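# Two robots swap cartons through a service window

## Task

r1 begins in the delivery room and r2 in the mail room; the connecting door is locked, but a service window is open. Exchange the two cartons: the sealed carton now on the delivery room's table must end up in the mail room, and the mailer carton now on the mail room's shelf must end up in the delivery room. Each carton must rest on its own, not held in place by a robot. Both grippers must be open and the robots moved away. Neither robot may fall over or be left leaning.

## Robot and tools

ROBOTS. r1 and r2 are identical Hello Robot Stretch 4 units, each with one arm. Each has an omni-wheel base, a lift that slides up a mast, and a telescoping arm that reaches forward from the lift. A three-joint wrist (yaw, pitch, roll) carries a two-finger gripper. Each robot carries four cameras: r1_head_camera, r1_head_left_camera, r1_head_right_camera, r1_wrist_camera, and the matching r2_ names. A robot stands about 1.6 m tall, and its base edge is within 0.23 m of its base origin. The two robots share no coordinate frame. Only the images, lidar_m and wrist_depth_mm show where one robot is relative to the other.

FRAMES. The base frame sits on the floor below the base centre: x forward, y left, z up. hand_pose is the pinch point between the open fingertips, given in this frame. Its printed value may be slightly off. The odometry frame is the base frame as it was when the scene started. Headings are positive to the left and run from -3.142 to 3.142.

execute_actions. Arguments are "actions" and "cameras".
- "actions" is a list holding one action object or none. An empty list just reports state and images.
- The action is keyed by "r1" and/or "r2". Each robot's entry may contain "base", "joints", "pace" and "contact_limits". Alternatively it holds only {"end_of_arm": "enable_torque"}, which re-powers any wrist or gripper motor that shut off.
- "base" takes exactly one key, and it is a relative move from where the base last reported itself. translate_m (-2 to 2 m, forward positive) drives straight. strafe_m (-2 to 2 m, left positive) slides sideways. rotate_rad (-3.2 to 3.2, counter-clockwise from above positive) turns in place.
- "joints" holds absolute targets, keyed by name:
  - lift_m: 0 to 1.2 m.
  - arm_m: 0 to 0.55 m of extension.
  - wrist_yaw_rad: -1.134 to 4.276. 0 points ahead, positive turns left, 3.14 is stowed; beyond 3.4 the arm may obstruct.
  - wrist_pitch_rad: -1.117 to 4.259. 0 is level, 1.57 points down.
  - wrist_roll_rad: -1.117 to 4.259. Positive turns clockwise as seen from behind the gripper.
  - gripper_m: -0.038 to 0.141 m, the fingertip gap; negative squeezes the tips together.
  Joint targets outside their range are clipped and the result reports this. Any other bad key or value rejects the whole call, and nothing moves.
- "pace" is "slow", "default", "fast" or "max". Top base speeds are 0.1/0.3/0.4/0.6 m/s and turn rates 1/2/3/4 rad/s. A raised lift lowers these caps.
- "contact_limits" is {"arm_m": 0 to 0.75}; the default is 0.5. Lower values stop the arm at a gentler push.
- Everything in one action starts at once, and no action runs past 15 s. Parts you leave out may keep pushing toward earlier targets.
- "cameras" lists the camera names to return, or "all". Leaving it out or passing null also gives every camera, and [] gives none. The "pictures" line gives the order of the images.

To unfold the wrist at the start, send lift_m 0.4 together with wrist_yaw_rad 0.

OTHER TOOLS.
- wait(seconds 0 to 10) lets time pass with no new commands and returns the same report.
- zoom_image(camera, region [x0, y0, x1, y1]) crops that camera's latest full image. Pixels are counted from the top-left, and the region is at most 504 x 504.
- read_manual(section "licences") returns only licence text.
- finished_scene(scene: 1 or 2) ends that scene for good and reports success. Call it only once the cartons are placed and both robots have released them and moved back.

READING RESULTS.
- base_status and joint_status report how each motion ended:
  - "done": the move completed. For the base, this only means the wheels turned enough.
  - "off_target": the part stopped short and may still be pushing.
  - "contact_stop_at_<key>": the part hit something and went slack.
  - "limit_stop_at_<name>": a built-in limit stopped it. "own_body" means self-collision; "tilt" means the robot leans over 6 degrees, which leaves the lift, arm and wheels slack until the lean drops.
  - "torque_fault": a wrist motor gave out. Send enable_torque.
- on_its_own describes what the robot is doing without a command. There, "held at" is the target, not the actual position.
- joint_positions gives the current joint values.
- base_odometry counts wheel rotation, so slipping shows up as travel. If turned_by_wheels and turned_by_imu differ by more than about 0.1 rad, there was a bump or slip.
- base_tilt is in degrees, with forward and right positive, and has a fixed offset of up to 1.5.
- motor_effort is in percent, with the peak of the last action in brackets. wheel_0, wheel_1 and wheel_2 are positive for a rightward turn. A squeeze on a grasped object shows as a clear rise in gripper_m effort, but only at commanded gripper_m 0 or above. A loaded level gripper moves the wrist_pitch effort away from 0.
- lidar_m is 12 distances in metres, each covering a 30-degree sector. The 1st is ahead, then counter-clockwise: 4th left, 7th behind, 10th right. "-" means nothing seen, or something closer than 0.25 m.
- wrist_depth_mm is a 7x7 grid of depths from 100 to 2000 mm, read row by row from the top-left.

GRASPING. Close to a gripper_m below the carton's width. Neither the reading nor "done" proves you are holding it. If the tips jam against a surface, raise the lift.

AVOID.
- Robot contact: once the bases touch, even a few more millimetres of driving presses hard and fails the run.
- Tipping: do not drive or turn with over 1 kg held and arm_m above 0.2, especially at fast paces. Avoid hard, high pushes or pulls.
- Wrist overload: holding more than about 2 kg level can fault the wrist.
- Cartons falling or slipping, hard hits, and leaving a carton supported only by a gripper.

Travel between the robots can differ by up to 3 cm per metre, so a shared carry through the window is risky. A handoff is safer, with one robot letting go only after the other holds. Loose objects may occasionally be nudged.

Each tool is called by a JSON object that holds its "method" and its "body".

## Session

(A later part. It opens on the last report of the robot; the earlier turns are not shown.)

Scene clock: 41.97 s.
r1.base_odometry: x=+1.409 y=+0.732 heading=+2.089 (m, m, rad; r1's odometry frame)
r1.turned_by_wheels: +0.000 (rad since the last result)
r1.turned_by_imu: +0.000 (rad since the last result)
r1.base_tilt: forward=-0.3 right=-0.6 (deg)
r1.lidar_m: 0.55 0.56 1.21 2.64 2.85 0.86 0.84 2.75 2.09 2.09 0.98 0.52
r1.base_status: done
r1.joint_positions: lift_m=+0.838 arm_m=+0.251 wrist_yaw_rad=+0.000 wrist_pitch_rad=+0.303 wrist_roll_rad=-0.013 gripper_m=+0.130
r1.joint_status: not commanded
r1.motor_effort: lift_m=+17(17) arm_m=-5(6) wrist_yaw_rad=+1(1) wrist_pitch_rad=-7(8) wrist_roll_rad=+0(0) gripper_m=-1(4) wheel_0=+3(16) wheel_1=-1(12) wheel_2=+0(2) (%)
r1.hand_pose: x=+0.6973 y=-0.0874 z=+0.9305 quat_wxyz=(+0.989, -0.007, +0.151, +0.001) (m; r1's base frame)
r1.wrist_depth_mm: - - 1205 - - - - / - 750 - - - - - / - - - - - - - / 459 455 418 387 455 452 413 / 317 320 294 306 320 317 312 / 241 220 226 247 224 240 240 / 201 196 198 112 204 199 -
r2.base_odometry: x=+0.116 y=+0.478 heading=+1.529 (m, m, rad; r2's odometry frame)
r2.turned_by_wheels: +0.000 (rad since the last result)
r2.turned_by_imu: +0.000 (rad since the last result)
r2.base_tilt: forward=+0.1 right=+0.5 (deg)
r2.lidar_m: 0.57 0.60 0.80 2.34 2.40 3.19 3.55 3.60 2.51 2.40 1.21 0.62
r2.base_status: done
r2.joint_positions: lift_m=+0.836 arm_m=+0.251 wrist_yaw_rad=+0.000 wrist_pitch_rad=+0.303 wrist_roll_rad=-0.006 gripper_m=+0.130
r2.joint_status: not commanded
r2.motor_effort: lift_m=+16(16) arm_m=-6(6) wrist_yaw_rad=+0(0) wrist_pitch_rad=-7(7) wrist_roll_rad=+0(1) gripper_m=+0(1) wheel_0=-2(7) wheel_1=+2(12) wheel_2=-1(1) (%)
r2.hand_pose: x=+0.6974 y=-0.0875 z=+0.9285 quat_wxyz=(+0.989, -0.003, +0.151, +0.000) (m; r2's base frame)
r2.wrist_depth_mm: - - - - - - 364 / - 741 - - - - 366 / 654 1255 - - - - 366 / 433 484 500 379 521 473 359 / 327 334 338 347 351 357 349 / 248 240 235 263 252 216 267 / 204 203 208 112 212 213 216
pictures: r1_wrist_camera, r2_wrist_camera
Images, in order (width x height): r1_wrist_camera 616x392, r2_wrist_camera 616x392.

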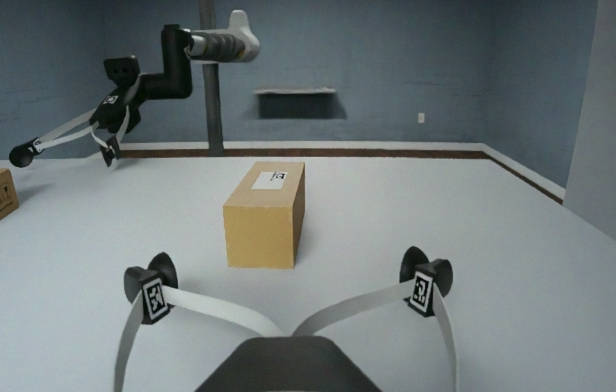

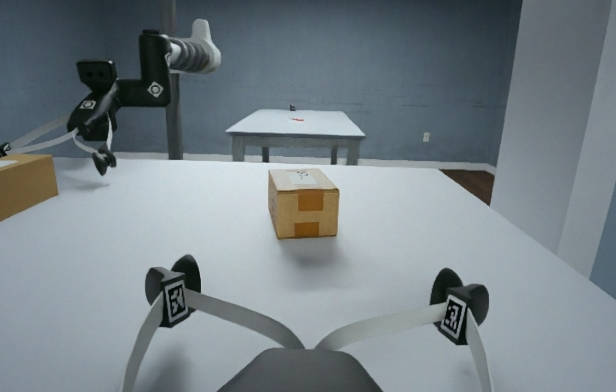

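{"method": "execute_actions", "body": {"actions": [{"r1":{"base":{"strafe_m":0.022},"joints":{"arm_m":0.38}},"r2":{"base":{"strafe_m":0.008},"joints":{"arm_m":0.45},"pace":"fast"}}], "cameras": []}}

{"method": "execute_actions", "body": {"actions": [{"r1":{"joints":{"gripper_m":0.015}},"r2":{"joints":{"gripper_m":0.02}}}], "cameras": []}}

{"method": "execute_actions", "body": {"actions": [{"r1":{"joints":{"lift_m":0.87}},"r2":{"joints":{"lift_m":0.87}}}], "cameras": ["r1_wrist_camera","r2_wrist_camera"]}}

{"method": "execute_actions", "body": {"actions": [{"r1":{"base":{"translate_m":-0.22},"joints":{"arm_m":0.0},"pace":"fast"},"r2":{"base":{"translate_m":-2},"joints":{"arm_m":0.1},"pace":"max"}}], "cameras": []}}

{"method": "execute_actions", "body": {"actions": [{"r1":{"base":{"rotate_rad":2.85}},"r2":{"base":{"rotate_rad":-3.0},"joints":{"lift_m":0.74,"arm_m":0.2}}}], "cameras": []}}

{"method": "execute_actions", "body": {"actions": [{"r1":{"joints":{"lift_m":0.74,"arm_m":0.45},"pace":"fast"},"r2":{"base":{"translate_m":0.3},"joints":{"arm_m":0.5},"pace":"fast"}}], "cameras": ["r1_head_camera","r2_head_camera"]}}

Scene clock: 43.60 s.
r1.base_odometry: x=+1.390 y=+0.722 heading=+2.089 (m, m, rad; r1's odometry frame)
r1.turned_by_wheels: +0.000 (rad since the last result)
r1.turned_by_imu: +0.000 (rad since the last result)
r1.base_tilt: forward=-0.3 right=-0.6 (deg)
r1.lidar_m: 0.53 0.57 1.15 2.63 2.84 0.86 0.85 2.79 2.13 2.08 1.00 0.54
r1.base_status: done
r1.joint_positions: lift_m=+0.838 arm_m=+0.379 wrist_yaw_rad=+0.000 wrist_pitch_rad=+0.302 wrist_roll_rad=-0.013 gripper_m=+0.130
r1.joint_status: all done
r1.motor_effort: lift_m=+17(17) arm_m=+6(6) wrist_yaw_rad=+1(1) wrist_pitch_rad=-6(6) wrist_roll_rad=+0(1) gripper_m=-3(1) wheel_0=-3(12) wheel_1=+2(9) wheel_2=+0(4) (%)
r1.hand_pose: x=+0.8252 y=-0.0874 z=+0.9305 quat_wxyz=(+0.989, -0.007, +0.151, +0.001) (m; r1's base frame)
r1.wrist_depth_mm: - 452 946 - - - - / 439 455 - - - - - / 449 - - - - - - / 459 459 452 455 455 442 496 / 317 319 304 211 319 317 310 / 241 221 181 172 223 239 237 / 201 196 198 112 204 198 -
r2.base_odometry: x=+0.108 y=+0.478 heading=+1.529 (m, m, rad; r2's odometry frame)
r2.turned_by_wheels: +0.000 (rad since the last result)
r2.turned_by_imu: -0.001 (rad since the last result)
r2.base_tilt: forward=+0.2 right=+0.5 (deg)
r2.lidar_m: 0.58 0.61 0.82 2.32 2.39 3.17 3.53 3.59 2.50 2.40 1.22 0.62
r2.base_status: done
r2.joint_positions: lift_m=+0.836 arm_m=+0.449 wrist_yaw_rad=+0.000 wrist_pitch_rad=+0.302 wrist_roll_rad=-0.006 gripper_m=+0.130
r2.joint_status: all done
r2.motor_effort: lift_m=+16(16) arm_m=+6(7) wrist_yaw_rad=-1(1) wrist_pitch_rad=-5(6) wrist_roll_rad=+1(1) gripper_m=-1(2) wheel_0=+0(9) wheel_1=-1(10) wheel_2=-1(2) (%)
r2.hand_pose: x=+0.8952 y=-0.0874 z=+0.9285 quat_wxyz=(+0.989, -0.003, +0.151, +0.001) (m; r2's base frame)
r2.wrist_depth_mm: - 574 - - - - - / 430 1042 - - - - - / - - - - - - - / 477 488 496 - - - - / 327 336 320 229 353 355 - / 249 240 204 180 194 214 267 / 204 203 206 111 204 211 216
pictures: none
No camera images: the call's "cameras" was empty. Leave "cameras" out to get every camera's image.

Scene clock: 45.67 s.
r1.base_odometry: x=+1.390 y=+0.722 heading=+2.089 (m, m, rad; r1's odometry frame)
r1.turned_by_wheels: +0.000 (rad since the last result)
r1.turned_by_imu: +0.000 (rad since the last result)
r1.base_tilt: forward=-0.3 right=-0.6 (deg)
r1.lidar_m: 0.50 0.54 1.21 2.63 2.79 0.87 0.82 2.81 2.13 2.10 1.04 0.54
r1.base_status: not commanded
r1.joint_positions: lift_m=+0.838 arm_m=+0.379 wrist_yaw_rad=+0.000 wrist_pitch_rad=+0.303 wrist_roll_rad=-0.013 gripper_m=+0.015
r1.joint_status: all done
r1.motor_effort: lift_m=+17(17) arm_m=+6(6) wrist_yaw_rad=+0(0) wrist_pitch_rad=-6(7) wrist_roll_rad=+1(0) gripper_m=-22(21) wheel_0=-2(3) wheel_1=+2(2) wheel_2=+0(0) (%)
r1.hand_pose: x=+0.8252 y=-0.0874 z=+0.9304 quat_wxyz=(+0.989, -0.007, +0.151, +0.001) (m; r1's base frame)
r1.wrist_depth_mm: - 455 960 - - - - / 442 455 - - - - - / 445 - - - - - - / 455 455 452 452 452 445 488 / 314 317 301 215 319 314 310 / 240 232 172 168 193 241 238 / 200 195 198 112 204 193 -
r2.base_odometry: x=+0.108 y=+0.478 heading=+1.529 (m, m, rad; r2's odometry frame)
r2.turned_by_wheels: +0.000 (rad since the last result)
r2.turned_by_imu: -0.001 (rad since the last result)
r2.base_tilt: forward=+0.2 right=+0.5 (deg)
r2.lidar_m: 0.57 0.60 0.80 2.32 2.40 3.18 3.54 3.60 2.51 2.42 1.21 0.62
r2.base_status: not commanded
r2.joint_positions: lift_m=+0.836 arm_m=+0.449 wrist_yaw_rad=+0.000 wrist_pitch_rad=+0.303 wrist_roll_rad=-0.006 gripper_m=+0.021
r2.joint_status: all done
r2.motor_effort: lift_m=+16(16) arm_m=+6(6) wrist_yaw_rad=-1(1) wrist_pitch_rad=-8(8) wrist_roll_rad=+1(2) gripper_m=-28(25) wheel_0=+0(0) wheel_1=-1(0) wheel_2=-1(1) (%)
r2.hand_pose: x=+0.8952 y=-0.0874 z=+0.9283 quat_wxyz=(+0.989, -0.003, +0.151, +0.001) (m; r2's base frame)
r2.wrist_depth_mm: - 591 - - - - - / 433 1078 - - - - - / - - - - - - - / 469 484 496 512 - - - / 327 330 340 223 351 355 - / 246 251 191 168 180 265 266 / 203 196 206 111 194 202 214
pictures: none
No camera images: the call's "cameras" was empty. Leave "cameras" out to get every camera's image.

Scene clock: 46.63 s.
r1.base_odometry: x=+1.390 y=+0.722 heading=+2.089 (m, m, rad; r1's odometry frame)
r1.turned_by_wheels: +0.000 (rad since the last result)
r1.turned_by_imu: +0.000 (rad since the last result)
r1.base_tilt: forward=-0.3 right=-0.6 (deg)
r1.lidar_m: 0.50 0.55 1.21 2.63 2.83 0.87 0.85 2.77 2.10 2.10 0.99 0.51
r1.base_status: not commanded
r1.joint_positions: lift_m=+0.870 arm_m=+0.379 wrist_yaw_rad=+0.000 wrist_pitch_rad=+0.303 wrist_roll_rad=-0.013 gripper_m=+0.015
r1.joint_status: all done
r1.motor_effort: lift_m=+23(24) arm_m=+6(6) wrist_yaw_rad=+0(1) wrist_pitch_rad=-7(8) wrist_roll_rad=-1(0) gripper_m=-24(19) wheel_0=-3(2) wheel_1=+2(2) wheel_2=+0(0) (%)
r1.hand_pose: x=+0.8252 y=-0.0874 z=+0.9618 quat_wxyz=(+0.989, -0.007, +0.151, +0.001) (m; r1's base frame)
r1.wrist_depth_mm: - 459 946 - - - - / 439 455 - - - - - / 449 - - - - - - / - - - - - - - / 382 384 362 216 384 379 375 / 291 278 171 167 193 290 286 / 242 236 238 112 246 232 -
r2.base_odometry: x=+0.108 y=+0.478 heading=+1.529 (m, m, rad; r2's odometry frame)
r2.turned_by_wheels: +0.000 (rad since the last result)
r2.turned_by_imu: +0.000 (rad since the last result)
r2.base_tilt: forward=+0.2 right=+0.6 (deg)
r2.lidar_m: 0.58 0.60 0.81 2.32 2.38 3.17 3.55 3.59 2.51 2.42 1.22 0.62
r2.base_status: not commanded
r2.joint_positions: lift_m=+0.870 arm_m=+0.449 wrist_yaw_rad=+0.000 wrist_pitch_rad=+0.303 wrist_roll_rad=-0.006 gripper_m=+0.021
r2.joint_status: all done
r2.motor_effort: lift_m=+23(24) arm_m=+6(7) wrist_yaw_rad=-1(1) wrist_pitch_rad=-9(9) wrist_roll_rad=+0(1) gripper_m=-26(27) wheel_0=+0(0) wheel_1=-1(1) wheel_2=-1(1) (%)
r2.hand_pose: x=+0.8951 y=-0.0874 z=+0.9617 quat_wxyz=(+0.989, -0.003, +0.151, +0.001) (m; r2's base frame)
r2.wrist_depth_mm: - 580 - - - - - / 430 1078 - - - - - / - - - - - - - / - - - - - - - / 397 404 413 223 427 430 - / 301 307 191 168 180 325 324 / 247 240 252 111 236 248 264
pictures: r1_wrist_camera, r2_wrist_camera
Images, in order (width x height): r1_wrist_camera 616x392, r2_wrist_camera 616x392.

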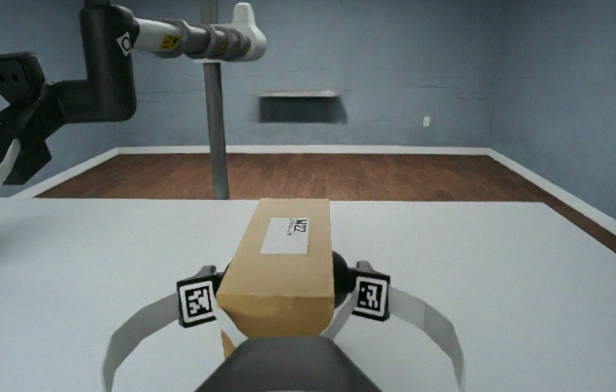

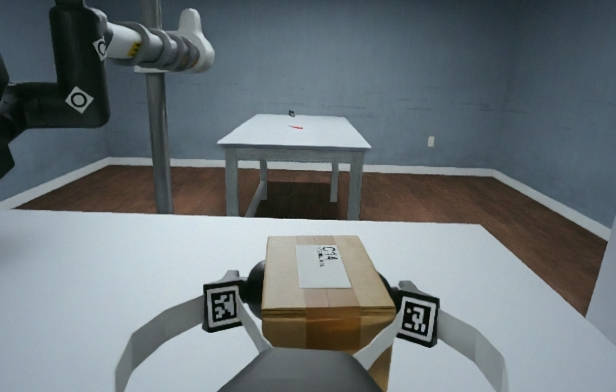

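Scene clock: 53.13 s.
r1.base_odometry: x=+1.499 y=+0.530 heading=+2.089 (m, m, rad; r1's odometry frame)
r1.turned_by_wheels: -0.001 (rad since the last result)
r1.turned_by_imu: -0.001 (rad since the last result)
r1.base_tilt: forward=-0.3 right=-0.6 (deg)
r1.lidar_m: 0.71 0.78 1.55 2.64 0.82 0.62 0.62 2.72 2.12 2.04 1.25 0.75
r1.base_status: done
r1.joint_positions: lift_m=+0.870 arm_m=+0.001 wrist_yaw_rad=+0.000 wrist_pitch_rad=+0.303 wrist_roll_rad=-0.013 gripper_m=+0.015
r1.joint_status: all done
r1.motor_effort: lift_m=+23(23) arm_m=-6(9) wrist_yaw_rad=+1(3) wrist_pitch_rad=-10(9) wrist_roll_rad=+0(0) gripper_m=-22(22) wheel_0=-3(8) wheel_1=-4(10) wheel_2=-1(13) (%)
r1.hand_pose: x=+0.4472 y=-0.0875 z=+0.9617 quat_wxyz=(+0.988, -0.007, +0.151, +0.001) (m; r1's base frame)
r1.wrist_depth_mm: - - - - - 661 661 / - - - - - 699 691 / 820 976 960 931 946 741 723 / 609 564 559 554 554 597 768 / 866 842 820 215 809 809 809 / 931 891 171 167 195 878 866 / 976 960 931 112 931 931 917
r2.base_odometry: x=+0.024 y=-1.520 heading=+1.529 (m, m, rad; r2's odometry frame)
r2.turned_by_wheels: +0.000 (rad since the last result)
r2.turned_by_imu: +0.003 (rad since the last result)
r2.base_tilt: forward=+0.1 right=+0.6 (deg)
r2.lidar_m: 2.59 2.91 2.36 2.24 2.20 1.10 1.04 1.07 2.06 2.51 2.60 2.94
r2.base_status: done
r2.joint_positions: lift_m=+0.870 arm_m=+0.101 wrist_yaw_rad=+0.000 wrist_pitch_rad=+0.303 wrist_roll_rad=-0.006 gripper_m=+0.021
r2.joint_status: all done
r2.motor_effort: lift_m=+22(23) arm_m=-6(6) wrist_yaw_rad=+0(2) wrist_pitch_rad=-9(9) wrist_roll_rad=+0(1) gripper_m=-26(27) wheel_0=+0(5) wheel_1=+0(6) wheel_2=+0(7) (%)
r2.hand_pose: x=+0.5473 y=-0.0875 z=+0.9617 quat_wxyz=(+0.989, -0.003, +0.151, +0.000) (m; r2's base frame)
r2.wrist_depth_mm: - - - - - - - / - - - - - - - / - - - - - - - / - - - - - - - / - - - 224 - - - / 1756 1808 190 168 181 1863 1983 / 1464 1397 1537 111 1397 1499 1618
pictures: none
No camera images: the call's "cameras" was empty. Leave "cameras" out to get every camera's image.

Scene clock: 55.93 s.
r1.base_odometry: x=+1.499 y=+0.530 heading=-1.345 (m, m, rad; r1's odometry frame)
r1.turned_by_wheels: +2.849 (rad since the last result)
r1.turned_by_imu: +2.829 (rad since the last result)
r1.base_tilt: forward=-0.3 right=-0.6 (deg)
r1.lidar_m: 0.61 0.63 2.29 2.09 1.77 1.10 0.73 0.75 0.91 2.26 2.65 0.72
r1.base_status: done
r1.joint_positions: lift_m=+0.870 arm_m=+0.001 wrist_yaw_rad=+0.000 wrist_pitch_rad=+0.303 wrist_roll_rad=-0.013 gripper_m=+0.015
r1.joint_status: not commanded
r1.motor_effort: lift_m=+23(23) arm_m=-5(6) wrist_yaw_rad=+0(1) wrist_pitch_rad=-10(8) wrist_roll_rad=+0(0) gripper_m=-20(24) wheel_0=-2(11) wheel_1=-5(9) wheel_2=+0(7) (%)
r1.hand_pose: x=+0.4472 y=-0.0874 z=+0.9618 quat_wxyz=(+0.988, -0.007, +0.151, +0.001) (m; r1's base frame)
r1.wrist_depth_mm: - - - - - - - / - - - - - - - / - - 1708 1708 - - - / - - 976 946 946 - - / - 683 640 215 676 676 - / 1756 496 171 167 194 634 1708 / 1366 473 517 112 1430 691 1430
r2.base_odometry: x=+0.024 y=-1.520 heading=-1.471 (m, m, rad; r2's odometry frame)
r2.turned_by_wheels: -3.000 (rad since the last result)
r2.turned_by_imu: -3.028 (rad since the last result)
r2.base_tilt: forward=+0.1 right=+0.5 (deg)
r2.lidar_m: 1.04 1.11 2.42 2.52 2.67 2.86 2.82 2.88 2.27 2.25 1.94 1.06
r2.base_status: done
r2.joint_positions: lift_m=+0.740 arm_m=+0.199 wrist_yaw_rad=+0.000 wrist_pitch_rad=+0.303 wrist_roll_rad=-0.006 gripper_m=+0.021
r2.joint_status: all done
r2.motor_effort: lift_m=+17(23) arm_m=+5(8) wrist_yaw_rad=+0(3) wrist_pitch_rad=-8(9) wrist_roll_rad=+1(1) gripper_m=-26(25) wheel_0=+0(6) wheel_1=+0(5) wheel_2=+0(5) (%)
r2.hand_pose: x=+0.6453 y=-0.0874 z=+0.8322 quat_wxyz=(+0.989, -0.003, +0.151, +0.000) (m; r2's base frame)
r2.wrist_depth_mm: 1098 1078 1008 976 946 931 891 / 1160 1098 1078 1025 1008 976 931 / 1205 1118 1060 1078 1025 976 946 / 1255 759 699 647 668 661 1008 / 1336 1229 1182 223 1118 1078 1060 / 1397 1336 191 168 181 1078 1078 / 1308 1255 1336 111 1182 1138 1138
pictures: none
No camera images: the call's "cameras" was empty. Leave "cameras" out to get every camera's image.

Scene clock: 58.10 s.
r1.base_odometry: x=+1.499 y=+0.530 heading=-1.345 (m, m, rad; r1's odometry frame)
r1.turned_by_wheels: +0.000 (rad since the last result)
r1.turned_by_imu: +0.000 (rad since the last result)
r1.base_tilt: forward=-0.3 right=-0.6 (deg)
r1.lidar_m: 0.62 0.65 2.28 2.07 1.75 1.10 0.73 0.77 0.93 2.26 2.66 0.71
r1.base_status: not commanded
r1.joint_positions: lift_m=+0.740 arm_m=+0.449 wrist_yaw_rad=+0.000 wrist_pitch_rad=+0.303 wrist_roll_rad=-0.013 gripper_m=+0.015
r1.joint_status: all done
r1.motor_effort: lift_m=+17(22) arm_m=+6(7) wrist_yaw_rad=+0(0) wrist_pitch_rad=-10(12) wrist_roll_rad=+0(1) gripper_m=-24(24) wheel_0=-1(2) wheel_1=-5(4) wheel_2=+0(0) (%)
r1.hand_pose: x=+0.8953 y=-0.0873 z=+0.8323 quat_wxyz=(+0.989, -0.007, +0.151, +0.001) (m; r1's base frame)
r1.wrist_depth_mm: - - - - - - - / - - - - - - - / - 1025 960 960 1118 - - / 580 574 569 569 564 564 - / 397 404 379 215 402 394 389 / 304 293 171 167 193 303 298 / 251 247 248 112 249 244 -
r2.base_odometry: x=+0.054 y=-1.818 heading=-1.471 (m, m, rad; r2's odometry frame)
r2.turned_by_wheels: +0.000 (rad since the last result)
r2.turned_by_imu: -0.002 (rad since the last result)
r2.base_tilt: forward=+0.2 right=+0.6 (deg)
r2.lidar_m: 0.73 0.81 1.92 2.47 2.66 3.16 3.11 2.92 2.32 2.29 1.54 0.75
r2.base_status: done
r2.joint_positions: lift_m=+0.740 arm_m=+0.499 wrist_yaw_rad=+0.000 wrist_pitch_rad=+0.303 wrist_roll_rad=-0.006 gripper_m=+0.021
r2.joint_status: all done
r2.motor_effort: lift_m=+17(16) arm_m=+6(6) wrist_yaw_rad=-2(1) wrist_pitch_rad=-9(9) wrist_roll_rad=-1(0) gripper_m=-27(27) wheel_0=-1(5) wheel_1=-1(4) wheel_2=+1(12) (%)
r2.hand_pose: x=+0.9452 y=-0.0873 z=+0.8323 quat_wxyz=(+0.989, -0.003, +0.151, +0.001) (m; r2's base frame)
r2.wrist_depth_mm: 473 459 442 427 413 399 387 / 496 480 459 442 430 415 404 / 521 500 480 462 449 433 415 / 535 512 504 477 466 449 433 / 415 421 433 223 445 452 442 / 315 320 191 168 180 340 340 / 258 251 264 111 248 260 276
pictures: r1_head_camera, r2_head_camera
Images, in order (width x height): r1_head_camera 420x560, r2_head_camera 420x560.

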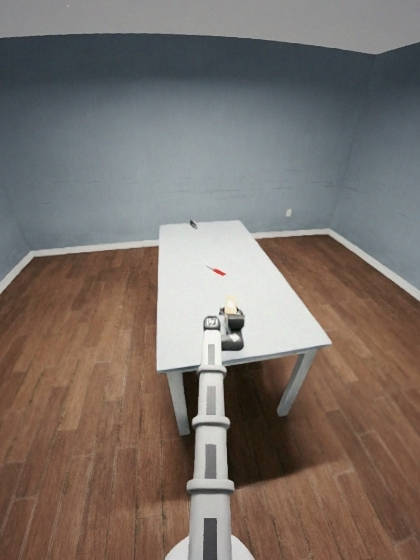

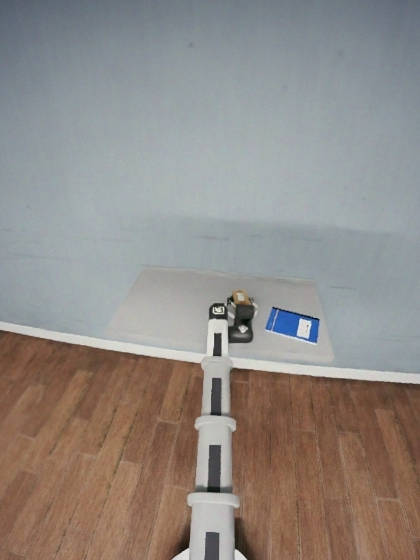

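{"method": "execute_actions", "body": {"actions": [{"r1":{"joints":{"lift_m":0.70}},"r2":{"joints":{"lift_m":0.698}}}], "cameras": []}}

{"method": "execute_actions", "body": {"actions": [{"r1":{"joints":{"gripper_m":0.1}},"r2":{"joints":{"gripper_m":0.1}}}], "cameras": []}}

{"method": "execute_actions", "body": {"actions": [{"r1":{"joints":{"arm_m":0},"pace":"max"},"r2":{"joints":{"arm_m":0.05},"pace":"max"}}], "cameras": []}}

{"method": "finished_scene", "body": {"scene": 2}}

Scene clock: 59.33 s.
r1.base_odometry: x=+1.499 y=+0.530 heading=-1.345 (m, m, rad; r1's odometry frame)
r1.turned_by_wheels: +0.000 (rad since the last result)
r1.turned_by_imu: +0.000 (rad since the last result)
r1.base_tilt: forward=-0.3 right=-0.6 (deg)
r1.lidar_m: 0.62 0.62 2.31 2.08 1.74 1.09 0.74 0.73 0.92 2.28 2.67 0.70
r1.base_status: not commanded
r1.joint_positions: lift_m=+0.700 arm_m=+0.449 wrist_yaw_rad=+0.000 wrist_pitch_rad=+0.303 wrist_roll_rad=-0.013 gripper_m=+0.015
r1.joint_status: all done
r1.motor_effort: lift_m=+17(18) arm_m=+6(6) wrist_yaw_rad=+0(0) wrist_pitch_rad=-9(9) wrist_roll_rad=+0(0) gripper_m=-23(24) wheel_0=-2(2) wheel_1=-5(4) wheel_2=+0(0) (%)
r1.hand_pose: x=+0.8953 y=-0.0874 z=+0.7923 quat_wxyz=(+0.989, -0.007, +0.151, +0.001) (m; r1's base frame)
r1.wrist_depth_mm: - - - - - - - / - - - - - - - / - 809 778 778 778 - - / 452 452 445 452 445 445 442 / 314 317 300 215 315 314 310 / 238 230 172 167 194 240 236 / 199 195 196 112 203 193 -
r2.base_odometry: x=+0.054 y=-1.818 heading=-1.471 (m, m, rad; r2's odometry frame)
r2.turned_by_wheels: +0.000 (rad since the last result)
r2.turned_by_imu: +0.000 (rad since the last result)
r2.base_tilt: forward=+0.2 right=+0.6 (deg)
r2.lidar_m: 0.73 0.79 1.94 2.47 2.67 3.14 3.11 2.93 2.31 2.29 1.52 0.76
r2.base_status: not commanded
r2.joint_positions: lift_m=+0.698 arm_m=+0.499 wrist_yaw_rad=+0.000 wrist_pitch_rad=+0.303 wrist_roll_rad=-0.006 gripper_m=+0.021
r2.joint_status: all done
r2.motor_effort: lift_m=+16(13) arm_m=+6(6) wrist_yaw_rad=-1(2) wrist_pitch_rad=-9(9) wrist_roll_rad=+0(1) gripper_m=-25(26) wheel_0=-1(1) wheel_1=-1(1) wheel_2=+1(1) (%)
r2.hand_pose: x=+0.9452 y=-0.0873 z=+0.7903 quat_wxyz=(+0.989, -0.003, +0.151, +0.001) (m; r2's base frame)
r2.wrist_depth_mm: 473 459 442 424 410 397 387 / 492 477 459 445 427 415 402 / 517 500 480 459 449 430 421 / 469 480 488 469 459 439 430 / 324 330 338 224 351 353 357 / 248 251 191 168 181 265 265 / 202 196 206 111 194 202 210
pictures: none
No camera images: the call's "cameras" was empty. Leave "cameras" out to get every camera's image.

Scene clock: 61.00 s.
r1.base_odometry: x=+1.499 y=+0.530 heading=-1.345 (m, m, rad; r1's odometry frame)
r1.turned_by_wheels: +0.000 (rad since the last result)
r1.turned_by_imu: +0.000 (rad since the last result)
r1.base_tilt: forward=-0.3 right=-0.6 (deg)
r1.lidar_m: 0.61 0.62 2.31 2.09 1.75 1.09 0.74 0.76 0.91 2.27 2.66 0.69
r1.base_status: not commanded
r1.joint_positions: lift_m=+0.700 arm_m=+0.449 wrist_yaw_rad=+0.000 wrist_pitch_rad=+0.303 wrist_roll_rad=-0.013 gripper_m=+0.100
r1.joint_status: all done
r1.motor_effort: lift_m=+17(17) arm_m=+6(5) wrist_yaw_rad=+0(1) wrist_pitch_rad=-8(8) wrist_roll_rad=+0(0) gripper_m=-3(22) wheel_0=-2(2) wheel_1=-5(5) wheel_2=+0(0) (%)
r1.hand_pose: x=+0.8953 y=-0.0874 z=+0.7924 quat_wxyz=(+0.989, -0.007, +0.151, +0.001) (m; r1's base frame)
r1.wrist_depth_mm: - - - - - - - / - - - - - - - / - 809 788 768 768 - - / 459 455 452 415 452 449 445 / 315 319 304 211 317 315 312 / 240 231 199 183 222 242 239 / 200 196 196 112 198 194 -
r2.base_odometry: x=+0.054 y=-1.818 heading=-1.471 (m, m, rad; r2's odometry frame)
r2.turned_by_wheels: +0.000 (rad since the last result)
r2.turned_by_imu: +0.000 (rad since the last result)
r2.base_tilt: forward=+0.2 right=+0.6 (deg)
r2.lidar_m: 0.73 0.79 1.93 2.48 2.67 3.17 3.13 2.95 2.30 2.28 1.55 0.76
r2.base_status: not commanded
r2.joint_positions: lift_m=+0.698 arm_m=+0.499 wrist_yaw_rad=+0.000 wrist_pitch_rad=+0.303 wrist_roll_rad=-0.006 gripper_m=+0.100
r2.joint_status: all done
r2.motor_effort: lift_m=+16(16) arm_m=+6(6) wrist_yaw_rad=-1(2) wrist_pitch_rad=-7(8) wrist_roll_rad=+1(1) gripper_m=-2(25) wheel_0=-1(1) wheel_1=-1(1) wheel_2=+1(1) (%)
r2.hand_pose: x=+0.9452 y=-0.0874 z=+0.7905 quat_wxyz=(+0.989, -0.003, +0.151, +0.001) (m; r2's base frame)
r2.wrist_depth_mm: 473 449 439 424 413 402 389 / 496 477 462 449 427 413 404 / 521 496 480 462 449 433 415 / 469 484 488 473 455 442 427 / 322 332 338 229 351 355 359 / 247 253 195 182 194 265 267 / 203 202 206 111 202 211 211
pictures: none
No camera images: the call's "cameras" was empty. Leave "cameras" out to get every camera's image.

Scene clock: 62.90 s.
r1.base_odometry: x=+1.499 y=+0.530 heading=-1.345 (m, m, rad; r1's odometry frame)
r1.turned_by_wheels: +0.000 (rad since the last result)
r1.turned_by_imu: +0.000 (rad since the last result)
r1.base_tilt: forward=-0.3 right=-0.6 (deg)
r1.lidar_m: 0.61 0.64 2.27 2.07 1.76 1.07 0.75 0.75 0.92 2.27 2.67 0.72
r1.base_status: not commanded
r1.joint_positions: lift_m=+0.700 arm_m=+0.001 wrist_yaw_rad=+0.000 wrist_pitch_rad=+0.302 wrist_roll_rad=-0.013 gripper_m=+0.100
r1.joint_status: all done
r1.motor_effort: lift_m=+17(17) arm_m=-6(2) wrist_yaw_rad=+1(2) wrist_pitch_rad=-7(8) wrist_roll_rad=+0(1) gripper_m=-4(3) wheel_0=-2(2) wheel_1=-5(5) wheel_2=+0(0) (%)
r1.hand_pose: x=+0.4473 y=-0.0875 z=+0.7925 quat_wxyz=(+0.989, -0.006, +0.151, +0.001) (m; r1's base frame)
r1.wrist_depth_mm: - - - - - - - / - - - - - - - / - 820 798 683 788 - - / 508 466 462 488 504 554 - / 439 452 484 1756 539 621 1863 / 1464 466 1366 1499 223 1366 1430 / 1255 500 1160 112 1205 707 1205
r2.base_odometry: x=+0.054 y=-1.818 heading=-1.471 (m, m, rad; r2's odometry frame)
r2.turned_by_wheels: +0.000 (rad since the last result)
r2.turned_by_imu: -0.001 (rad since the last result)
r2.base_tilt: forward=+0.2 right=+0.6 (deg)
r2.lidar_m: 0.71 0.80 1.94 2.47 2.67 3.16 3.11 2.94 2.30 2.28 1.53 0.75
r2.base_status: not commanded
r2.joint_positions: lift_m=+0.698 arm_m=+0.051 wrist_yaw_rad=+0.000 wrist_pitch_rad=+0.303 wrist_roll_rad=-0.006 gripper_m=+0.100
r2.joint_status: all done
r2.motor_effort: lift_m=+16(16) arm_m=-6(7) wrist_yaw_rad=+0(1) wrist_pitch_rad=-7(7) wrist_roll_rad=+1(0) gripper_m=-1(2) wheel_0=-1(1) wheel_1=-1(1) wheel_2=+1(1) (%)
r2.hand_pose: x=+0.4974 y=-0.0875 z=+0.7905 quat_wxyz=(+0.989, -0.003, +0.151, +0.000) (m; r2's base frame)
r2.wrist_depth_mm: 931 891 866 854 809 788 778 / 976 946 917 878 854 820 788 / 1008 917 917 866 854 854 820 / 539 521 504 512 525 512 574 / 1138 1078 1025 991 946 917 442 / 1160 1138 203 1042 215 960 946 / 1205 1205 1138 111 1042 1008 976
pictures: none
No camera images: the call's "cameras" was empty. Leave "cameras" out to get every camera's image.

The scene is finished: the task was done.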